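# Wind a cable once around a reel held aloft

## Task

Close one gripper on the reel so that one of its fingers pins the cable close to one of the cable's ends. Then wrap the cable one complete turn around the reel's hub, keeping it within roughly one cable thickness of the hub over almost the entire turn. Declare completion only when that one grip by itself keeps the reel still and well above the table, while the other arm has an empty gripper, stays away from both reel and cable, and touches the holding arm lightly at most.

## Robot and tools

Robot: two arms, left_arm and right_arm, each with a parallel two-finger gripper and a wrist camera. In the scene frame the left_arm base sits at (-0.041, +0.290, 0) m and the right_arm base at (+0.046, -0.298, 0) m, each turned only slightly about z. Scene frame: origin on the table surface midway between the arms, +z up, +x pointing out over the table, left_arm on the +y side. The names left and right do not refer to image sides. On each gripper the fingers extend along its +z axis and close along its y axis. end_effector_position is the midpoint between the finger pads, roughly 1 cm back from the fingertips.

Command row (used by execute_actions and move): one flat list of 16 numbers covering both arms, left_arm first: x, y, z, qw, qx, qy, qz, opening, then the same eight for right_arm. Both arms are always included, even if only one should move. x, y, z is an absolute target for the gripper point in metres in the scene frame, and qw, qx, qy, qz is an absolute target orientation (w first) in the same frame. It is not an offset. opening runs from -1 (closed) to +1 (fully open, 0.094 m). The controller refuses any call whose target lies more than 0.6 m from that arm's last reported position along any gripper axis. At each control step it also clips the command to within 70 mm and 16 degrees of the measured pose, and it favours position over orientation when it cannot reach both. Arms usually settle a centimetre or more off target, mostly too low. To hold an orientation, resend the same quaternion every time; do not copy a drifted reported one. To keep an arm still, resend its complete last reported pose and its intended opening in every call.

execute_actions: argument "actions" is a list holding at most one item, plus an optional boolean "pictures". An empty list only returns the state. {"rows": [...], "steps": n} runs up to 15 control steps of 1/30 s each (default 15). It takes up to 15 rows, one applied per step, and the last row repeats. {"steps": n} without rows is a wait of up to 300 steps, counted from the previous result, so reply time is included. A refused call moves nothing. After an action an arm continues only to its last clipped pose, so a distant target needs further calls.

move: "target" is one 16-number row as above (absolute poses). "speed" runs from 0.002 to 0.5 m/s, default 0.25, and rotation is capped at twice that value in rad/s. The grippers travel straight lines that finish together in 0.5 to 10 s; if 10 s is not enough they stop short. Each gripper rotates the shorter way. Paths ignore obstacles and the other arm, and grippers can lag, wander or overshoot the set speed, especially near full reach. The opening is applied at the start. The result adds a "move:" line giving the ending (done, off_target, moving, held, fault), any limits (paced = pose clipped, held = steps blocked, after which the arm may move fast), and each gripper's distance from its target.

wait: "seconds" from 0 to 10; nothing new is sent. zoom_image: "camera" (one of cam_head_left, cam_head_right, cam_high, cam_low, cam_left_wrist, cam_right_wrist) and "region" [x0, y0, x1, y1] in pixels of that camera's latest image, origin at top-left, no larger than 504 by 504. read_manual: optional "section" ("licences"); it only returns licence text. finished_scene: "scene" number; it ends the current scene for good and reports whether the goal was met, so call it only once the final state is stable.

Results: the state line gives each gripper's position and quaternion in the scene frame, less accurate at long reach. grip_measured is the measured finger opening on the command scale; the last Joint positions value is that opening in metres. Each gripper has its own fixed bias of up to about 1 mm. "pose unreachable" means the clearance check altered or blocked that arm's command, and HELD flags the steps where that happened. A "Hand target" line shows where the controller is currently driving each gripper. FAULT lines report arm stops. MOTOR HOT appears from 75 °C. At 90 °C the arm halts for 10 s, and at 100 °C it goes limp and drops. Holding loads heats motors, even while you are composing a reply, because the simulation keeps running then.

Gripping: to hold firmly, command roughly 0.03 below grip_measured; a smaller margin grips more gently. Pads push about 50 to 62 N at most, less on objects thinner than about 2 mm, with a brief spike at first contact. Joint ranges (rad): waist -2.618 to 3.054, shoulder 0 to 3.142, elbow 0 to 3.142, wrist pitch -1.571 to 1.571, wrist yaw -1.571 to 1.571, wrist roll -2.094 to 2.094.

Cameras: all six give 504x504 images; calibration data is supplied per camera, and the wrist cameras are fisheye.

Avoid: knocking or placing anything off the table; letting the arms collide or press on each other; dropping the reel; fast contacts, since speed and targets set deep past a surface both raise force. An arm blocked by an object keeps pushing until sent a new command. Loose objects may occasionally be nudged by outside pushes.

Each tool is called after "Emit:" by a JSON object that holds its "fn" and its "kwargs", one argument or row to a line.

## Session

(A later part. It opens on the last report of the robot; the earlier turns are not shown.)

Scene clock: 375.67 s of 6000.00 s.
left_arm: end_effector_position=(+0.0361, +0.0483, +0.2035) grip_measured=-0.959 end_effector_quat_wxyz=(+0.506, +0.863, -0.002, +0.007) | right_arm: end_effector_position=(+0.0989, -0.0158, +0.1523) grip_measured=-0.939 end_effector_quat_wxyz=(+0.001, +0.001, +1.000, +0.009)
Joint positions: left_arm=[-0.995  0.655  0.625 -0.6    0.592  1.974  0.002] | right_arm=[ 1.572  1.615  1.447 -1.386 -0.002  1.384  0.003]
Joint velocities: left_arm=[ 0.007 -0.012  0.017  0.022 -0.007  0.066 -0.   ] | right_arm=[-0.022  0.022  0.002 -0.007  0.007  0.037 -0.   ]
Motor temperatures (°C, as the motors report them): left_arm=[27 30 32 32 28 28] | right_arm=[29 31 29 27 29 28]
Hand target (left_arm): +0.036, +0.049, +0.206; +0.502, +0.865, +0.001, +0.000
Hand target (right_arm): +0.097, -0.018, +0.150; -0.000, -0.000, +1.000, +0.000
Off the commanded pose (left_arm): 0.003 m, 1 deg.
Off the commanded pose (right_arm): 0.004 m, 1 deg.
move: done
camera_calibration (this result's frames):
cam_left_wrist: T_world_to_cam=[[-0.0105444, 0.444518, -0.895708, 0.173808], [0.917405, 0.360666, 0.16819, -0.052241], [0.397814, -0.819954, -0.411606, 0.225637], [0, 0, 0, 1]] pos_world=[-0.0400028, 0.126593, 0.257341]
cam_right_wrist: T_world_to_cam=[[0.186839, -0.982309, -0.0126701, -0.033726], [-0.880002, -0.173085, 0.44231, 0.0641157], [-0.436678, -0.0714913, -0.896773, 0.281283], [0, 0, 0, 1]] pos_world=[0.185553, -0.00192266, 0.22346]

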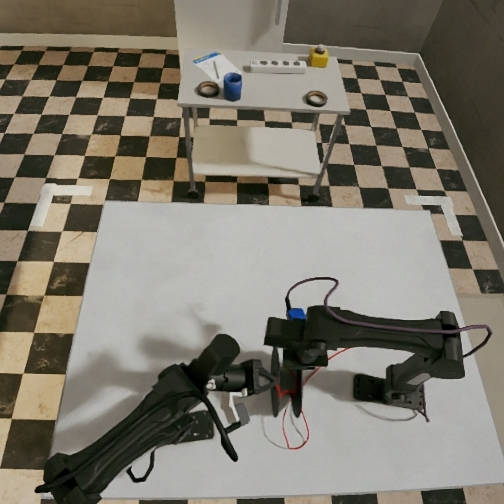

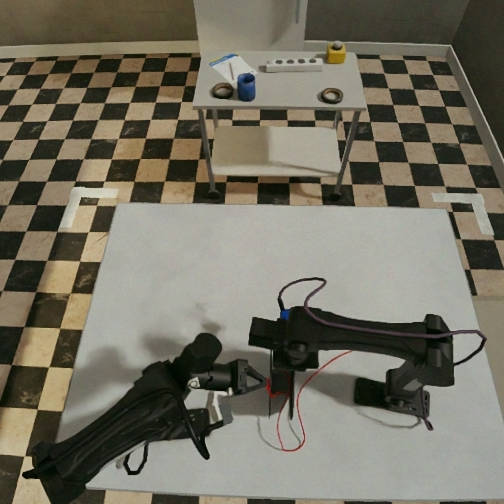

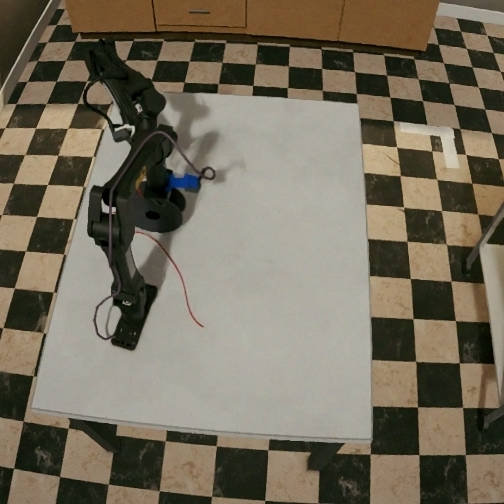

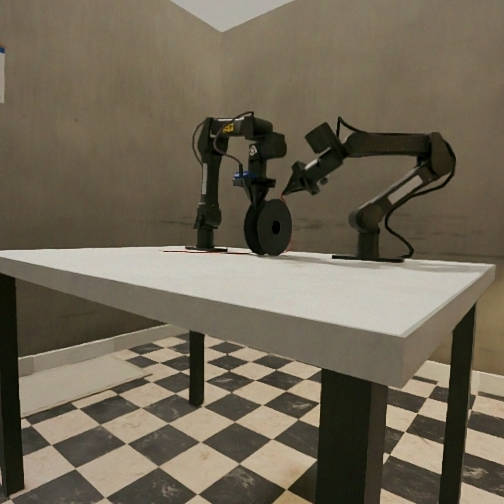

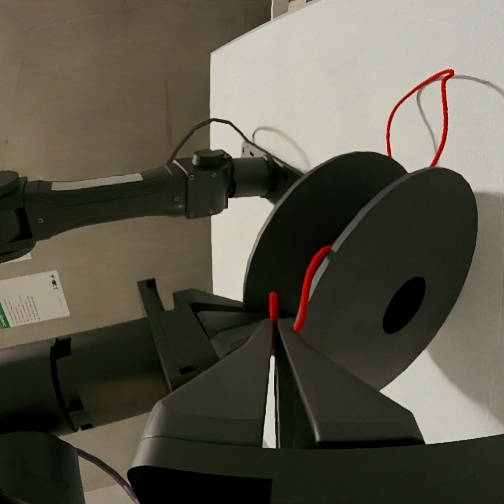

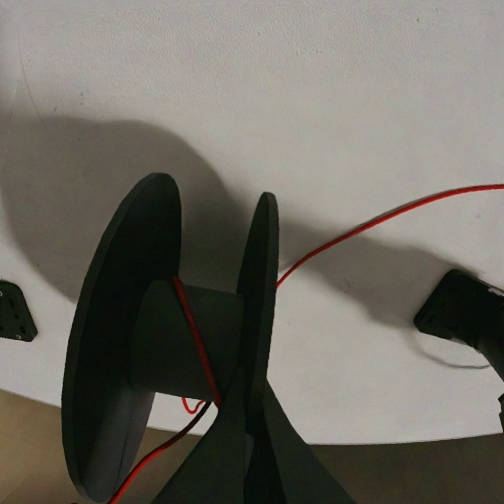

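Emit:
{"fn": "move", "kwargs": {
  "target": [0.03,0.085,0.175,0.5,0.866,0,0,-0.99,0.097,-0.018,0.15,0,0,1,0,-0.97],
  "speed": 0.06
}}

Emit:
{"fn": "move", "kwargs": {
  "target": [0.03,0.085,0.175,0.5,0.866,0,0,-0.99,0.097,-0.018,0.15,0,0,1,0,-0.5]
}}

Emit:
{"fn": "move", "kwargs": {
  "target": [0.03,0.085,0.175,0.5,0.866,0,0,-0.99,0.097,-0.018,0.215,0,0,1,0,-0.5],
  "speed": 0.1
}}

Scene clock: 381.60 s of 6000.00 s.
left_arm: end_effector_position=(+0.0342, +0.0799, +0.1809) grip_measured=-0.959 end_effector_quat_wxyz=(+0.504, +0.863, +0.011, +0.015) | right_arm: end_effector_position=(+0.0989, -0.0158, +0.1523) grip_measured=-0.939 end_effector_quat_wxyz=(+0.001, +0.001, +1.000, +0.009)
Joint positions: left_arm=[-0.819  0.514  0.535 -0.722  0.706  2.088  0.002] | right_arm=[ 1.572  1.615  1.447 -1.386 -0.002  1.384  0.003]
Joint velocities: left_arm=[-0.012 -0.012 -0.002 -0.037 -0.037 -0.007 -0.   ] | right_arm=[-0.012  0.002 -0.002 -0.022 -0.007 -0.081 -0.001]
Motor temperatures (°C, as the motors report them): left_arm=[27 30 32 32 28 28] | right_arm=[29 31 30 27 29 28]
Hand target (left_arm): +0.030, +0.084, +0.176; +0.501, +0.865, +0.016, +0.008
Hand target (right_arm): +0.097, -0.018, +0.150; -0.000, -0.000, +1.000, +0.000
Off the commanded pose (left_arm): 0.009 m, 2 deg.
Off the commanded pose (right_arm): 0.004 m, 1 deg.
joint sent to its limit (left arm) — the command would take joint 6 (wrist roll) past its upper limit, so that joint was sent only as far as its limit.
move: done
camera_calibration (this result's frames):
cam_left_wrist: T_world_to_cam=[[-0.0236007, 0.446016, -0.894714, 0.139631], [0.906246, 0.387406, 0.169217, -0.0599983], [0.422091, -0.806837, -0.413343, 0.241443], [0, 0, 0, 1]] pos_world=[-0.0442423, 0.155771, 0.234881]
cam_right_wrist: T_world_to_cam=[[0.186839, -0.982309, -0.0126701, -0.033726], [-0.880002, -0.173085, 0.44231, 0.0641157], [-0.436678, -0.0714913, -0.896773, 0.281283], [0, 0, 0, 1]] pos_world=[0.185553, -0.00192266, 0.22346]

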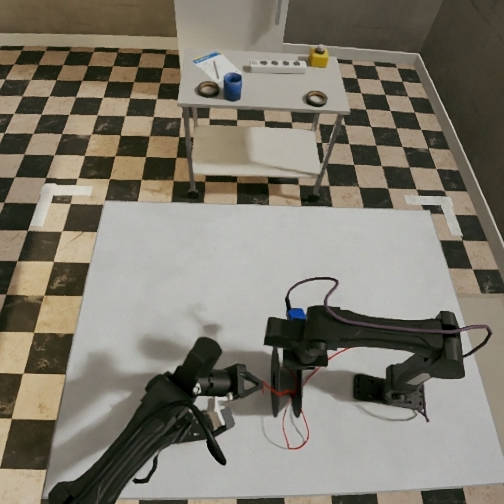

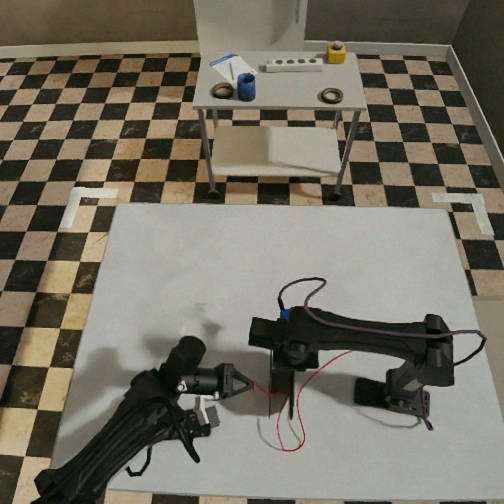

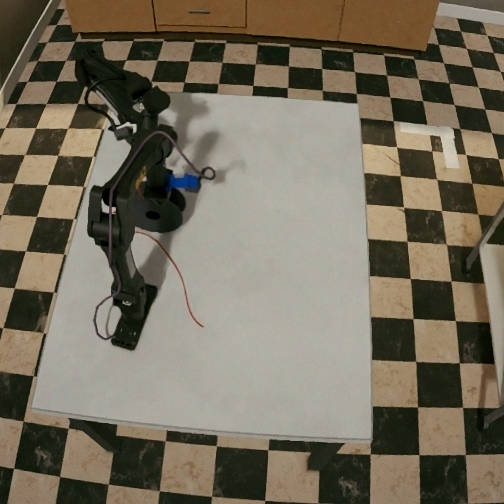

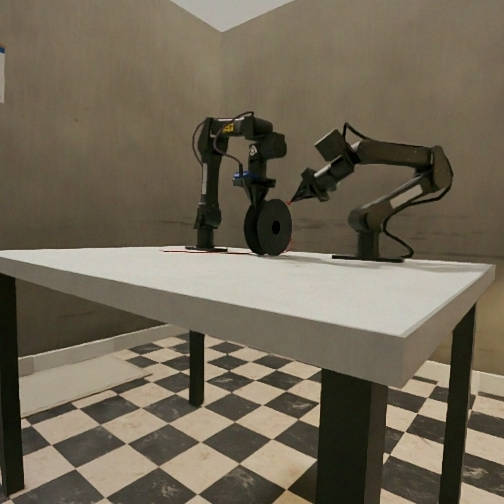

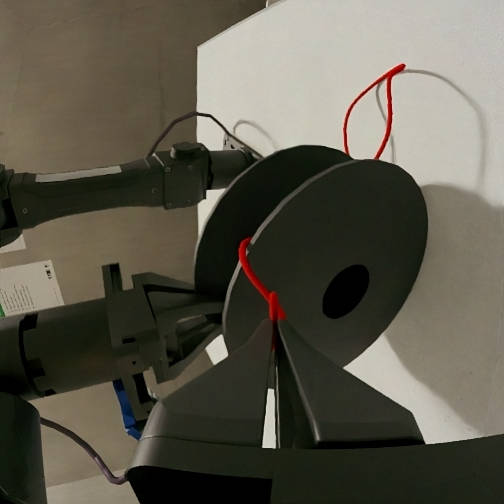

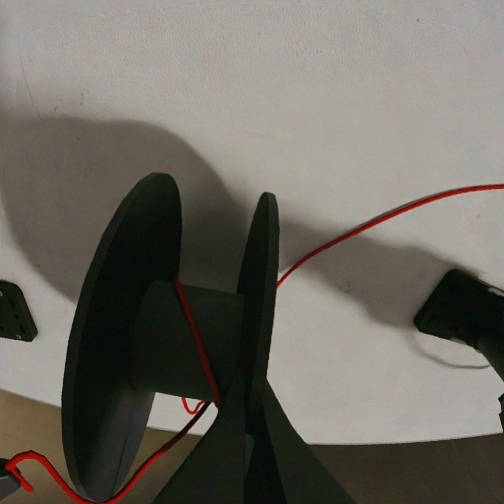

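Scene clock: 382.30 s of 6000.00 s.
left_arm: end_effector_position=(+0.0338, +0.0803, +0.1802) grip_measured=-0.959 end_effector_quat_wxyz=(+0.503, +0.864, +0.012, +0.014) | right_arm: end_effector_position=(+0.0989, -0.0158, +0.1523) grip_measured=-0.503 end_effector_quat_wxyz=(+0.001, +0.001, +1.000, +0.009)
Joint positions: left_arm=[-0.819  0.514  0.535 -0.726  0.706  2.089  0.002] | right_arm=[ 1.572  1.615  1.447 -1.386 -0.002  1.384  0.023]
Joint velocities: left_arm=[-0.002  0.012 -0.012 -0.066  0.037 -0.051  0.   ] | right_arm=[-0.017  0.012 -0.007 -0.022  0.051  0.051 -0.001]
Motor temperatures (°C, as the motors report them): left_arm=[27 30 32 32 28 28] | right_arm=[29 31 30 27 29 28]
Hand target (left_arm): +0.030, +0.084, +0.175; +0.500, +0.866, +0.015, +0.008
Hand target (right_arm): +0.097, -0.018, +0.150; -0.000, -0.000, +1.000, +0.000
Off the commanded pose (left_arm): 0.008 m, 2 deg.
Off the commanded pose (right_arm): 0.004 m, 1 deg.
joint sent to its limit (left arm) — the command would take joint 6 (wrist roll) past its upper limit, so that joint was sent only as far as its limit.
move: done
camera_calibration (this result's frames):
cam_left_wrist: T_world_to_cam=[[-0.0261167, 0.448417, -0.893443, 0.138535], [0.906809, 0.386784, 0.167619, -0.0593141], [0.420733, -0.805804, -0.41673, 0.242213], [0, 0, 0, 1]] pos_world=[-0.0445023, 0.155996, 0.234653]
cam_right_wrist: T_world_to_cam=[[0.186839, -0.982309, -0.0126701, -0.033726], [-0.880002, -0.173085, 0.44231, 0.0641157], [-0.436678, -0.0714913, -0.896773, 0.281283], [0, 0, 0, 1]] pos_world=[0.185553, -0.00192266, 0.22346]

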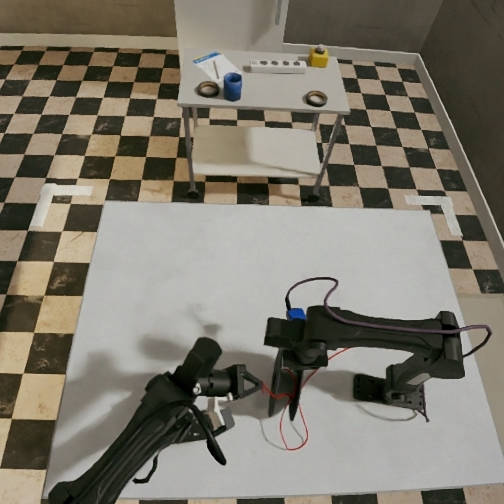

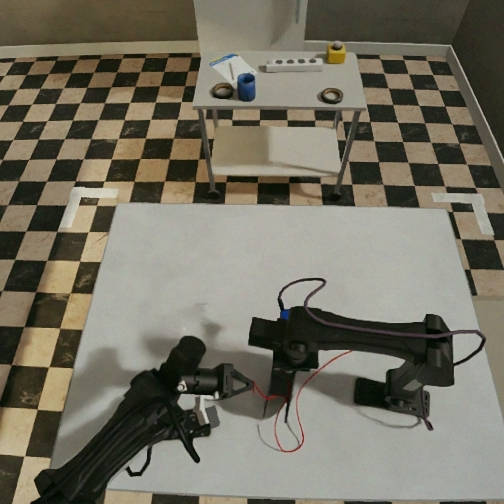

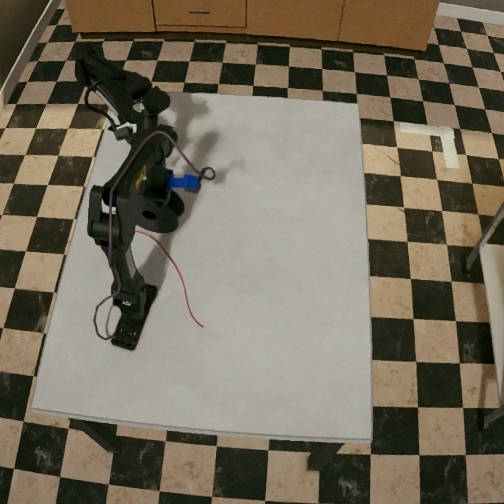

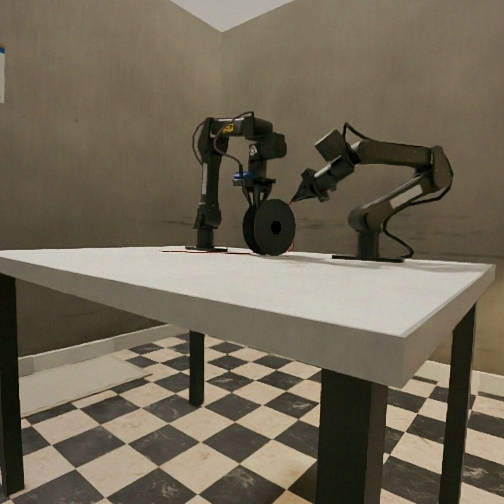

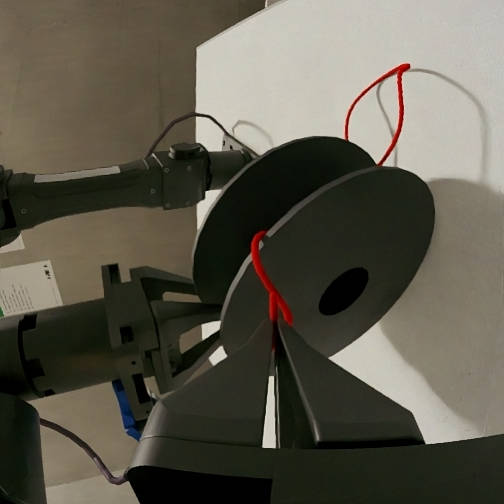

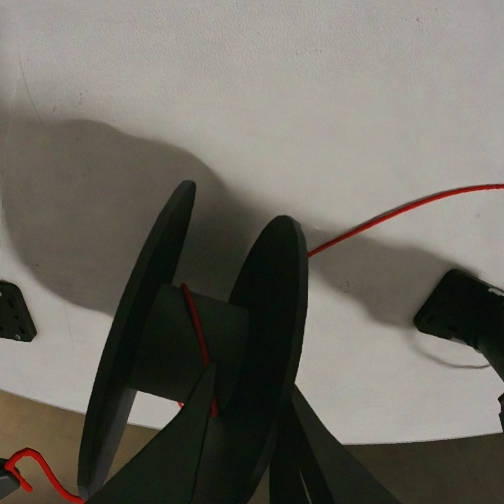

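Scene clock: 383.33 s of 6000.00 s.
left_arm: end_effector_position=(+0.0336, +0.0804, +0.1799) grip_measured=-0.959 end_effector_quat_wxyz=(+0.503, +0.864, +0.012, +0.013) | right_arm: end_effector_position=(+0.0984, -0.0183, +0.2046) grip_measured=-0.503 end_effector_quat_wxyz=(+0.005, +0.001, +0.999, +0.033)
Joint positions: left_arm=[-0.819  0.514  0.535 -0.728  0.706  2.089  0.002] | right_arm=[ 1.572  1.593  1.634 -1.545 -0.002  1.384  0.023]
Joint velocities: left_arm=[ 0.017  0.007 -0.002  0.007 -0.022 -0.037 -0.   ] | right_arm=[ 0.002 -0.012 -0.012  0.037 -0.007  0.022  0.   ]
Motor temperatures (°C, as the motors report them): left_arm=[27 30 32 32 28 28] | right_arm=[29 31 30 27 29 28]
Hand target (left_arm): +0.030, +0.084, +0.175; +0.500, +0.866, +0.015, +0.008
Hand target (right_arm): +0.097, -0.019, +0.214; +0.008, +0.000, +0.999, +0.044
Off the commanded pose (left_arm): 0.008 m, 2 deg.
Off the commanded pose (right_arm): 0.010 m, 4 deg.
joint sent to its limit (left arm) — the command would take joint 6 (wrist roll) past its upper limit, so that joint was sent only as far as its limit.
joint sent to its limit (right arm) — the command would take joint 4 (wrist pitch) past its lower limit, so that joint was sent only as far as its limit.
move: off_target (right_arm)
camera_calibration (this result's frames):
cam_left_wrist: T_world_to_cam=[[-0.027432, 0.4495, -0.892859, 0.138043], [0.907055, 0.386582, 0.166752, -0.0589841], [0.420118, -0.805298, -0.418326, 0.242569], [0, 0, 0, 1]] pos_world=[-0.0446189, 0.156092, 0.234561]
cam_right_wrist: T_world_to_cam=[[0.187175, -0.980546, -0.0591109, -0.0259351], [-0.884057, -0.194379, 0.425042, 0.0436609], [-0.428263, -0.0272998, -0.903242, 0.329122], [0, 0, 0, 1]] pos_world=[0.184404, -0.00795884, 0.277186]

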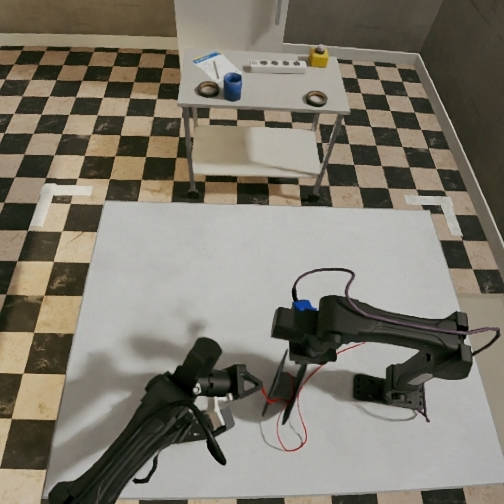

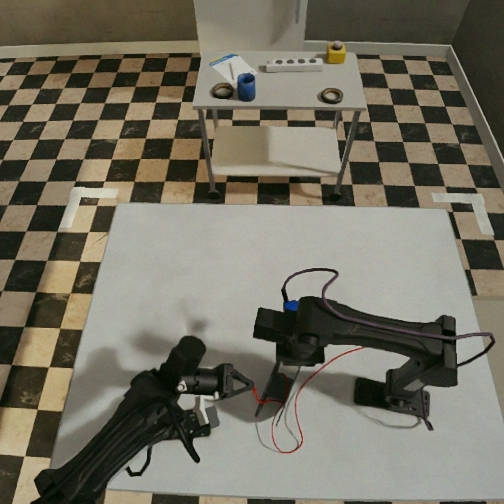

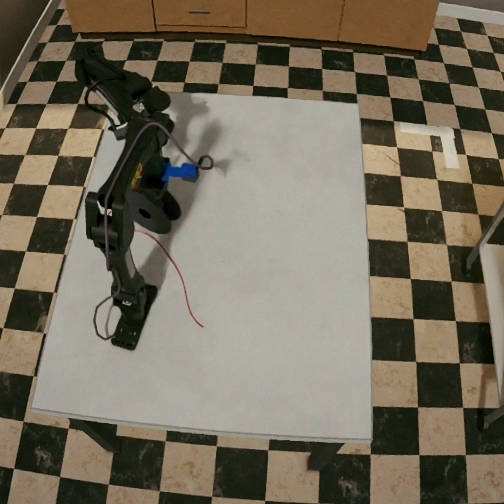

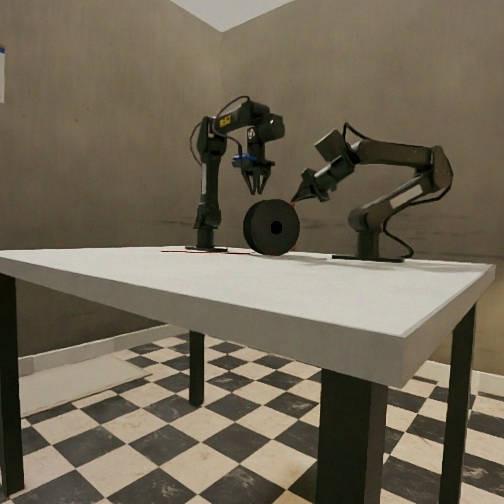

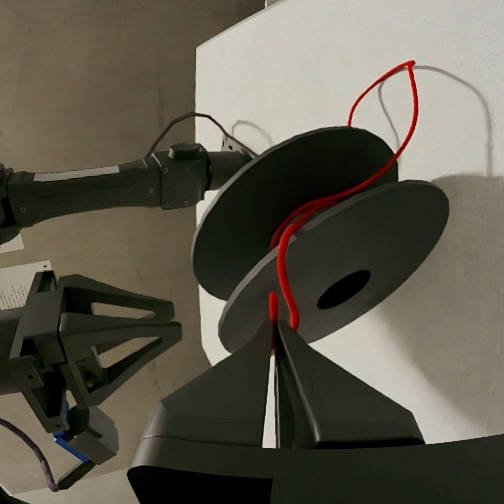

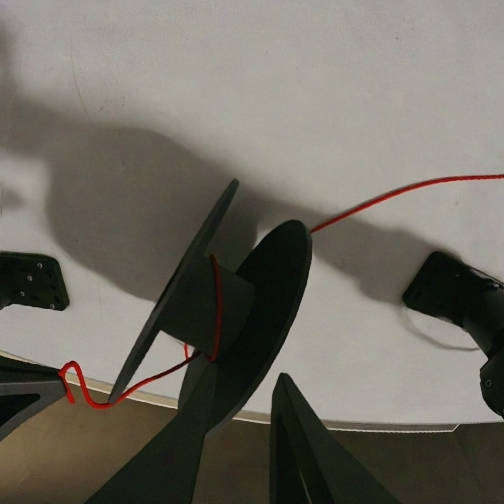

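Emit:
{"fn": "move", "kwargs": {
  "target": [0.03,0.085,0.175,0.5,0.866,0,0,-0.99,0.02,0.03,0.235,0,0.216,0.976,0,-0.4],
  "speed": 0.12
}}

Scene clock: 390.13 s of 6000.00 s.
left_arm: end_effector_position=(+0.0335, +0.0805, +0.1799) grip_measured=-0.959 end_effector_quat_wxyz=(+0.503, +0.864, +0.012, +0.013) | right_arm: end_effector_position=(+0.0223, +0.0276, +0.2332) grip_measured=-0.403 end_effector_quat_wxyz=(-0.027, +0.213, +0.973, +0.084)
Joint positions: left_arm=[-0.819  0.514  0.535 -0.728  0.706  2.089  0.002] | right_arm=[ 1.828  1.685  1.839 -1.548 -0.005  2.071  0.028]
Joint velocities: left_arm=[ 0.002 -0.012 -0.002  0.051  0.007 -0.007 -0.   ] | right_arm=[-0.022 -0.017  0.007 -0.007 -0.022  0.022 -0.   ]
Motor temperatures (°C, as the motors report them): left_arm=[27 30 32 32 28 28] | right_arm=[29 31 30 27 29 28]
Hand target (left_arm): +0.030, +0.084, +0.175; +0.500, +0.866, +0.015, +0.008
Hand target (right_arm): +0.020, +0.030, +0.235; -0.029, +0.215, +0.973, +0.083
Off the commanded pose (left_arm): 0.008 m, 2 deg.
Off the commanded pose (right_arm): 0.004 m, 10 deg.
joint sent to its limit (left arm) — the command would take joint 6 (wrist roll) past its upper limit, so that joint was sent only as far as its limit.
joint sent to its limit (right arm) — the command would take joint 4 (wrist pitch) past its lower limit and joint 6 (wrist roll) past its upper limit, so those joints were sent only as far as their limits.
move: off_target (right_arm)
camera_calibration (this result's frames):
cam_left_wrist: T_world_to_cam=[[-0.0276949, 0.449717, -0.892742, 0.137944], [0.907104, 0.386541, 0.166579, -0.0589181], [0.419995, -0.805196, -0.418645, 0.24264], [0, 0, 0, 1]] pos_world=[-0.0446423, 0.156111, 0.234543]
cam_right_wrist: T_world_to_cam=[[-0.240946, -0.956789, -0.162788, 0.0680222], [-0.860387, 0.132962, 0.49199, -0.0519871], [-0.449087, 0.258603, -0.855246, 0.305046], [0, 0, 0, 1]] pos_world=[0.108653, -0.0068907, 0.29754]

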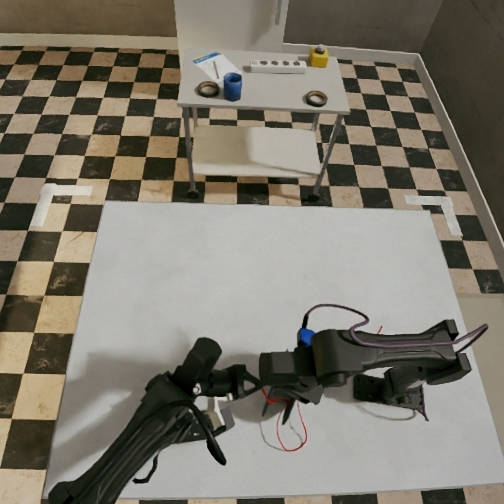

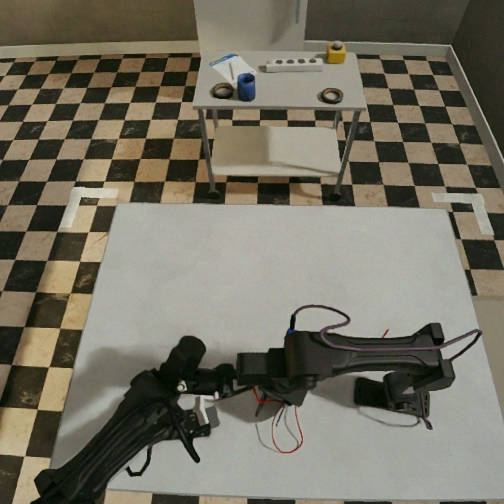

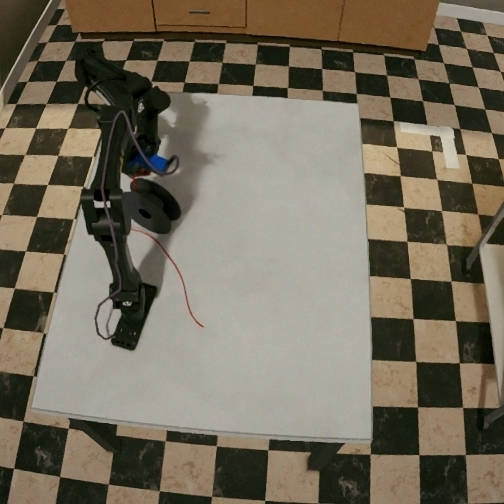

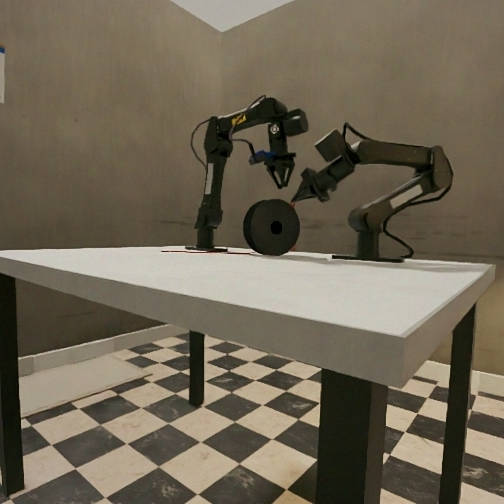

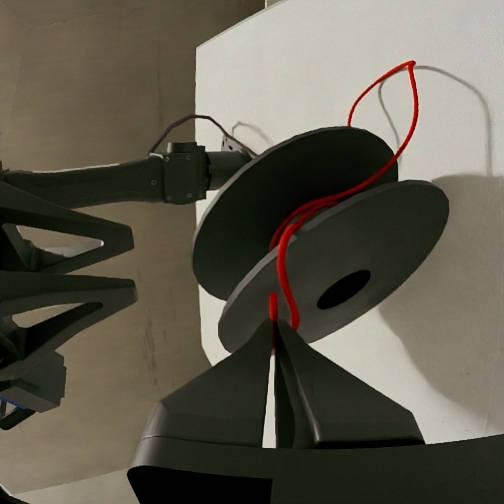

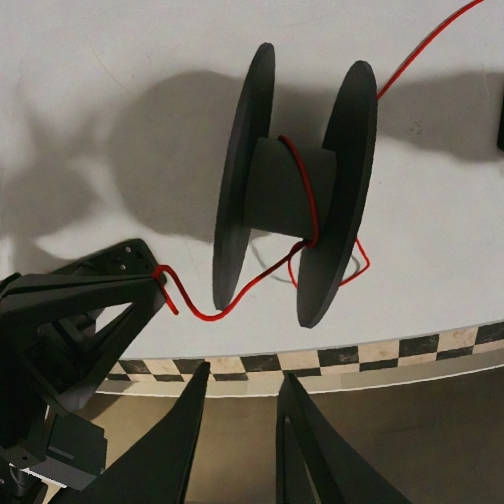

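Emit:
{"fn": "move", "kwargs": {
  "target": [0.03,0.085,0.175,0.5,0.866,0,0,-0.99,0.003,0.056,0.195,0,0.17,0.985,0,-0.45],
  "speed": 0.06
}}

Scene clock: 396.77 s of 6000.00 s.
left_arm: end_effector_position=(+0.0335, +0.0805, +0.1799) grip_measured=-0.959 end_effector_quat_wxyz=(+0.503, +0.864, +0.012, +0.013) | right_arm: end_effector_position=(+0.0060, +0.0544, +0.1918) grip_measured=-0.447 end_effector_quat_wxyz=(-0.011, +0.178, +0.984, +0.028)
Joint positions: left_arm=[-0.819  0.514  0.535 -0.728  0.706  2.089  0.002] | right_arm=[ 1.868  1.869  1.906 -1.548 -0.005  2.038  0.026]
Joint velocities: left_arm=[-0.007  0.017  0.007  0.051 -0.022  0.007 -0.001] | right_arm=[-0.032  0.017 -0.017  0.051  0.066  0.051  0.   ]
Motor temperatures (°C, as the motors report them): left_arm=[27 30 32 32 28 28] | right_arm=[29 31 30 27 29 28]
Hand target (left_arm): +0.030, +0.084, +0.175; +0.500, +0.866, +0.015, +0.008
Hand target (right_arm): +0.003, +0.056, +0.195; -0.011, +0.170, +0.985, +0.029
Off the commanded pose (left_arm): 0.008 m, 2 deg.
Off the commanded pose (right_arm): 0.005 m, 4 deg.
joint sent to its limit (left arm) — the command would take joint 6 (wrist roll) past its upper limit, so that joint was sent only as far as its limit.
joint sent to its limit (right arm) — the command would take joint 4 (wrist pitch) past its lower limit, so that joint was sent only as far as its limit.
move: off_target (right_arm)
camera_calibration (this result's frames):
cam_left_wrist: T_world_to_cam=[[-0.0276949, 0.449717, -0.892742, 0.137944], [0.907104, 0.386541, 0.166579, -0.0589181], [0.419995, -0.805196, -0.418645, 0.24264], [0, 0, 0, 1]] pos_world=[-0.0446423, 0.156111, 0.234543]
cam_right_wrist: T_world_to_cam=[[-0.168078, -0.984429, -0.0514713, 0.0627164], [-0.876392, 0.125319, 0.465008, -0.0435263], [-0.451317, 0.123267, -0.883809, 0.26816], [0, 0, 0, 1]] pos_world=[0.0934202, 0.0341394, 0.26047]

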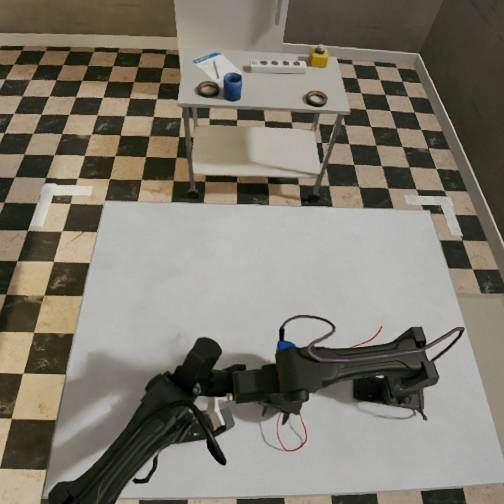

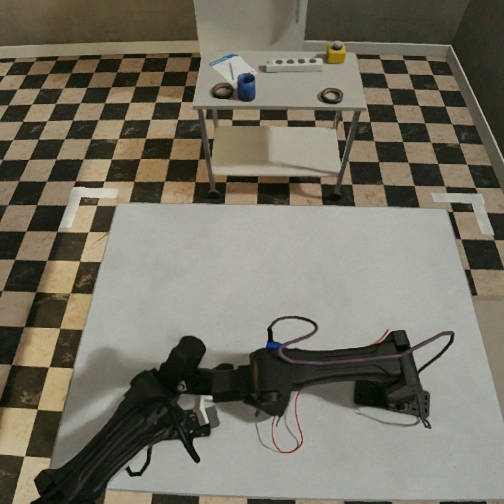

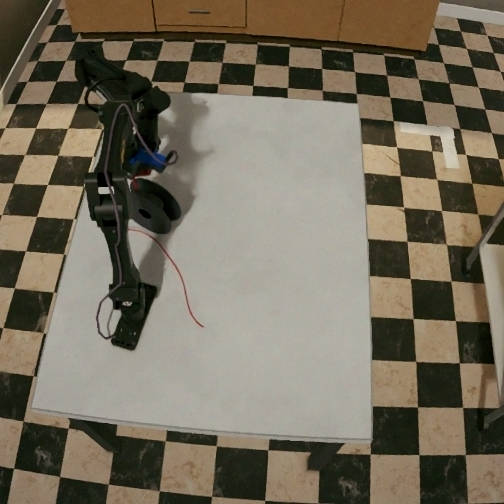

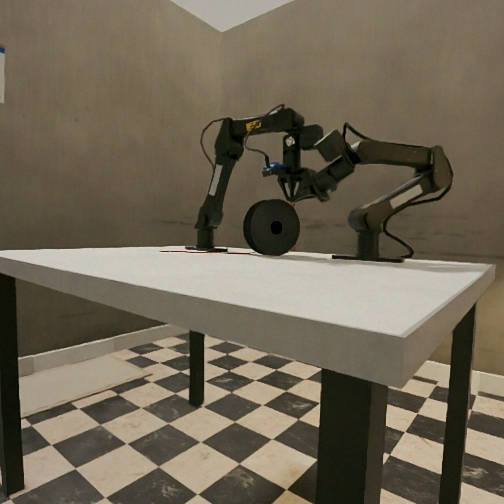

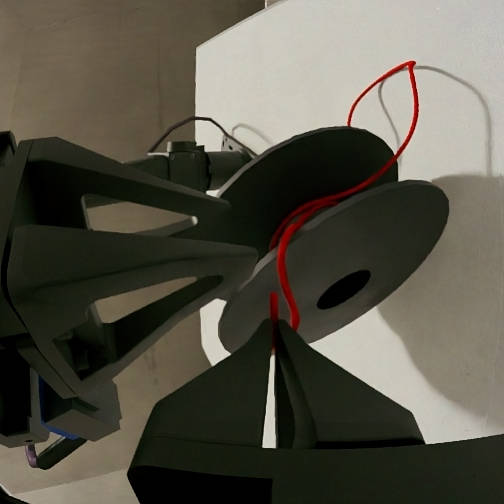

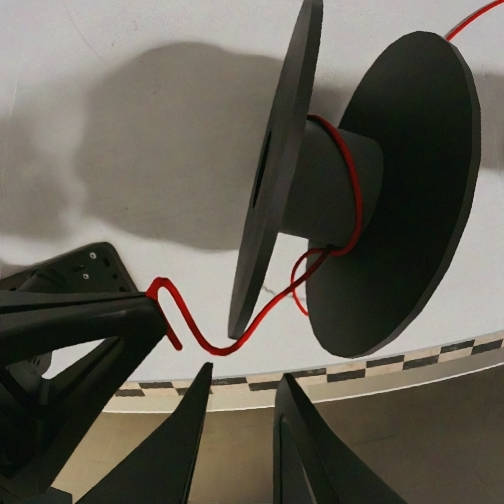

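Emit:
{"fn": "move", "kwargs": {
  "target": [0.03,0.085,0.17,0.5,0.866,0,0,-0.99,0.005,0.057,0.155,0,0.17,0.985,0,-0.45],
  "speed": 0.03
}}

Scene clock: 403.87 s of 6000.00 s.
left_arm: end_effector_position=(+0.0323, +0.0814, +0.1715) grip_measured=-0.959 end_effector_quat_wxyz=(+0.497, +0.868, +0.016, +0.006) | right_arm: end_effector_position=(+0.0052, +0.0614, +0.1651) grip_measured=-0.447 end_effector_quat_wxyz=(-0.008, +0.175, +0.984, +0.017)
Joint positions: left_arm=[-0.819  0.514  0.514 -0.728  0.706  2.089  0.002] | right_arm=[ 1.868  1.898  1.836 -1.473 -0.005  2.032  0.026]
Joint velocities: left_arm=[-0.007 -0.007  0.002  0.051  0.081  0.066  0.   ] | right_arm=[-0.002 -0.027 -0.002  0.007 -0.022  0.022 -0.   ]
Motor temperatures (°C, as the motors report them): left_arm=[27 30 32 32 28 28] | right_arm=[29 31 30 27 29 28]
Hand target (left_arm): +0.030, +0.084, +0.170; +0.500, +0.866, +0.016, +0.008
Hand target (right_arm): +0.005, +0.057, +0.155; -0.000, +0.170, +0.985, -0.000
Off the commanded pose (left_arm): 0.005 m, 2 deg.
Off the commanded pose (right_arm): 0.011 m, 2 deg.
joint sent to its limit (left arm) — the command would take joint 6 (wrist roll) past its upper limit, so that joint was sent only as far as its limit.
move: off_target (right_arm)
camera_calibration (this result's frames):
cam_left_wrist: T_world_to_cam=[[-0.0417226, 0.461594, -0.88611, 0.12834], [0.909747, 0.384206, 0.157306, -0.0551308], [0.413061, -0.799573, -0.435964, 0.243147], [0, 0, 0, 1]] pos_world=[-0.0449248, 0.156355, 0.228399]
cam_right_wrist: T_world_to_cam=[[-0.162711, -0.986231, -0.0295575, 0.0646037], [-0.878338, 0.131133, 0.459702, -0.0321475], [-0.449496, 0.10076, -0.887581, 0.245368], [0, 0, 0, 1]] pos_world=[0.0925673, 0.0432065, 0.234472]

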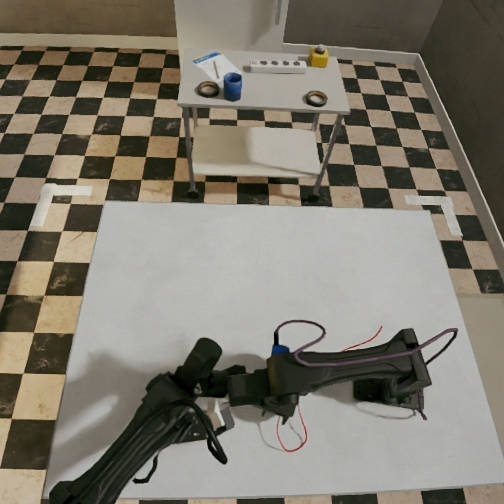

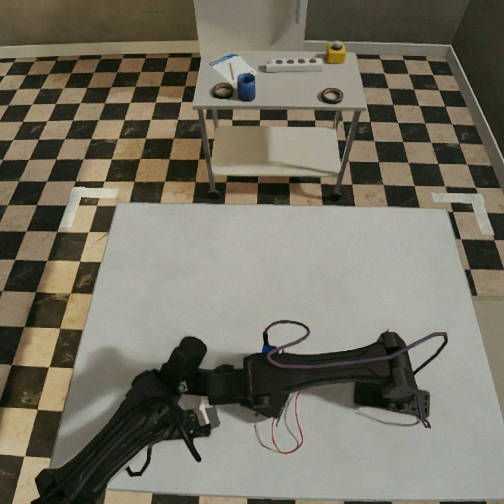

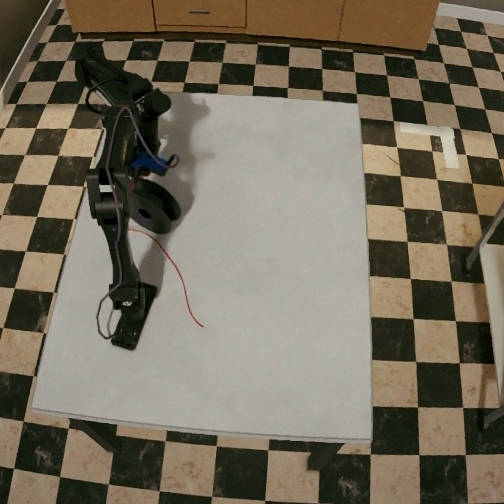

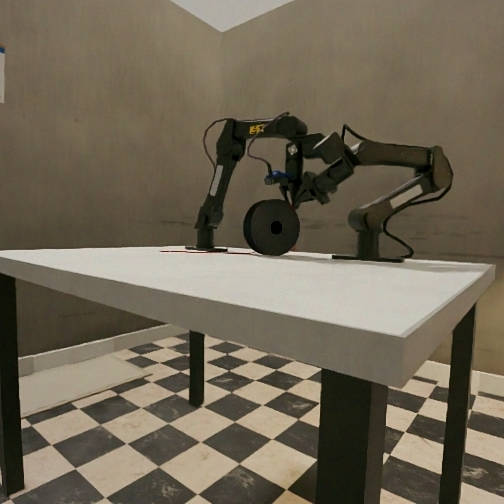

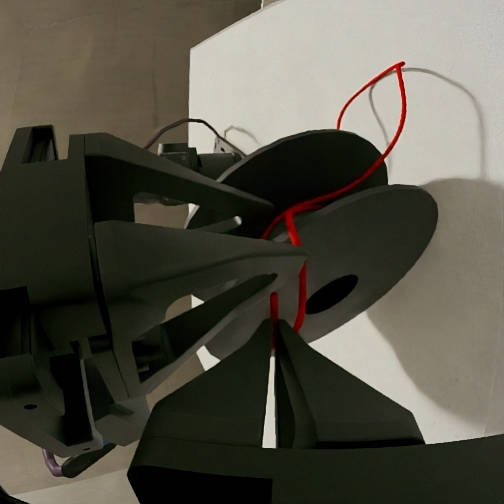

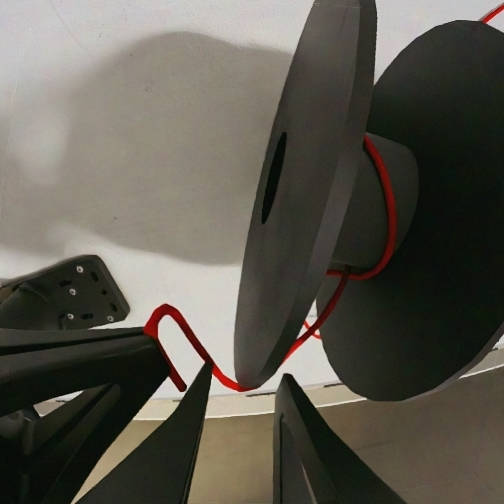

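Emit:
{"fn": "move", "kwargs": {
  "target": [0.035,0.085,0.15,0.5,0.866,0,0,-0.99,0.01,0.052,0.125,0,0.17,0.985,0,-0.45],
  "speed": 0.03
}}

Scene clock: 411.97 s of 6000.00 s.
left_arm: end_effector_position=(+0.0340, +0.0832, +0.1502) grip_measured=-0.959 end_effector_quat_wxyz=(+0.494, +0.869, +0.023, +0.006) | right_arm: end_effector_position=(+0.0059, +0.0554, +0.1234) grip_measured=-0.447 end_effector_quat_wxyz=(-0.002, +0.170, +0.985, -0.003)
Joint positions: left_arm=[-0.806  0.491  0.434 -0.681  0.705  2.089  0.002] | right_arm=[ 1.868  1.898  1.671 -1.348 -0.005  2.021  0.026]
Joint velocities: left_arm=[-0.017 -0.007 -0.012  0.037  0.007  0.051  0.   ] | right_arm=[-0.012 -0.007 -0.012 -0.037 -0.022 -0.022  0.   ]
Motor temperatures (°C, as the motors report them): left_arm=[27 30 32 32 28 28] | right_arm=[29 32 30 27 29 28]
Hand target (left_arm): +0.035, +0.084, +0.150; +0.500, +0.866, +0.023, +0.013
Hand target (right_arm): +0.010, +0.053, +0.125; -0.000, +0.170, +0.985, -0.000
Off the commanded pose (left_arm): 0.002 m, 3 deg.
Off the commanded pose (right_arm): 0.006 m, 0 deg.
joint sent to its limit (left arm) — the command would take joint 6 (wrist roll) past its upper limit, so that joint was sent only as far as its limit.
After step 180, 0.47 s passed at rest.
move: off_target (left_arm)
camera_calibration (this result's frames):
cam_left_wrist: T_world_to_cam=[[-0.0546153, 0.467055, -0.88254, 0.108219], [0.905812, 0.39508, 0.153027, -0.0541588], [0.420146, -0.791057, -0.444641, 0.234993], [0, 0, 0, 1]] pos_world=[-0.0437634, 0.156746, 0.208283]
cam_right_wrist: T_world_to_cam=[[-0.150987, -0.988492, 0.00933926, 0.0527846], [-0.882012, 0.138977, 0.450267, -0.0108694], [-0.446383, 0.0597473, -0.892845, 0.212185], [0, 0, 0, 1]] pos_world=[0.0930988, 0.0410102, 0.19385]

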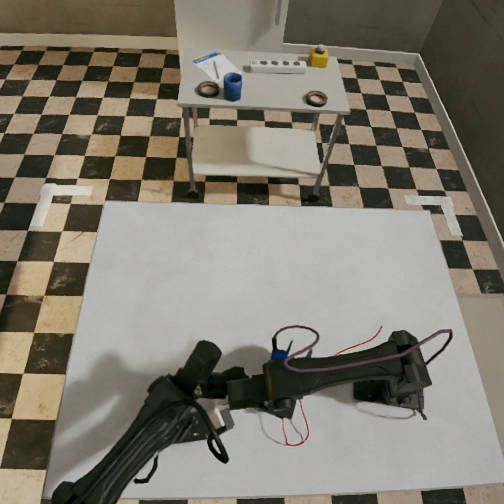

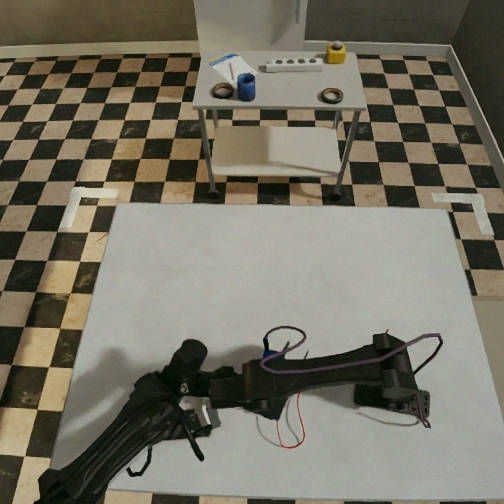

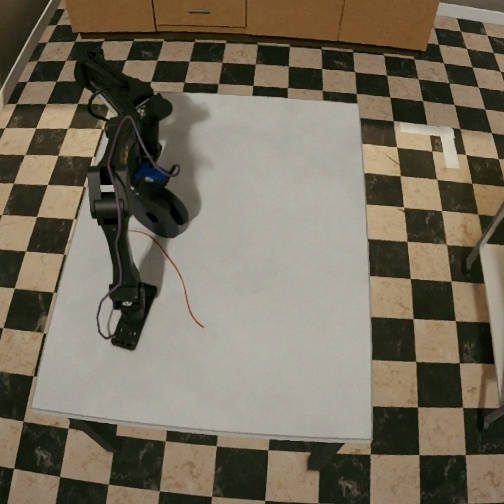

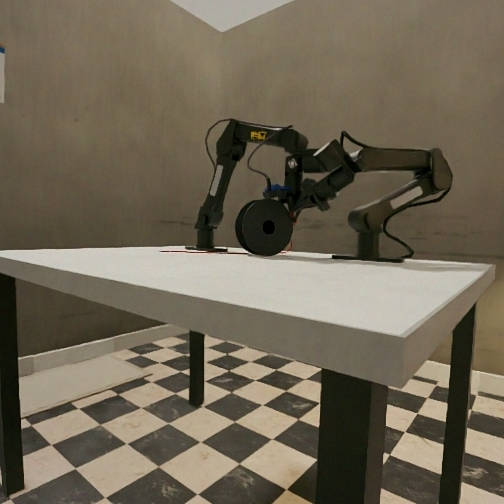

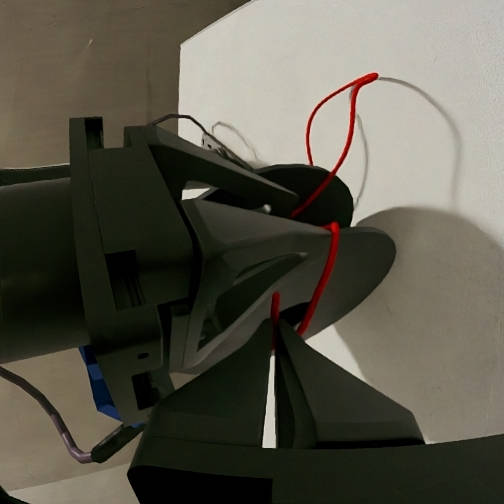

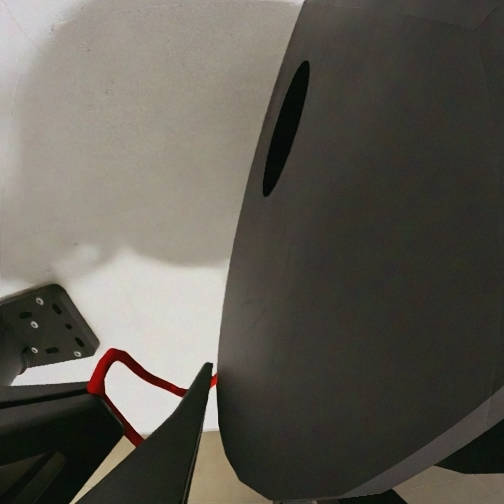

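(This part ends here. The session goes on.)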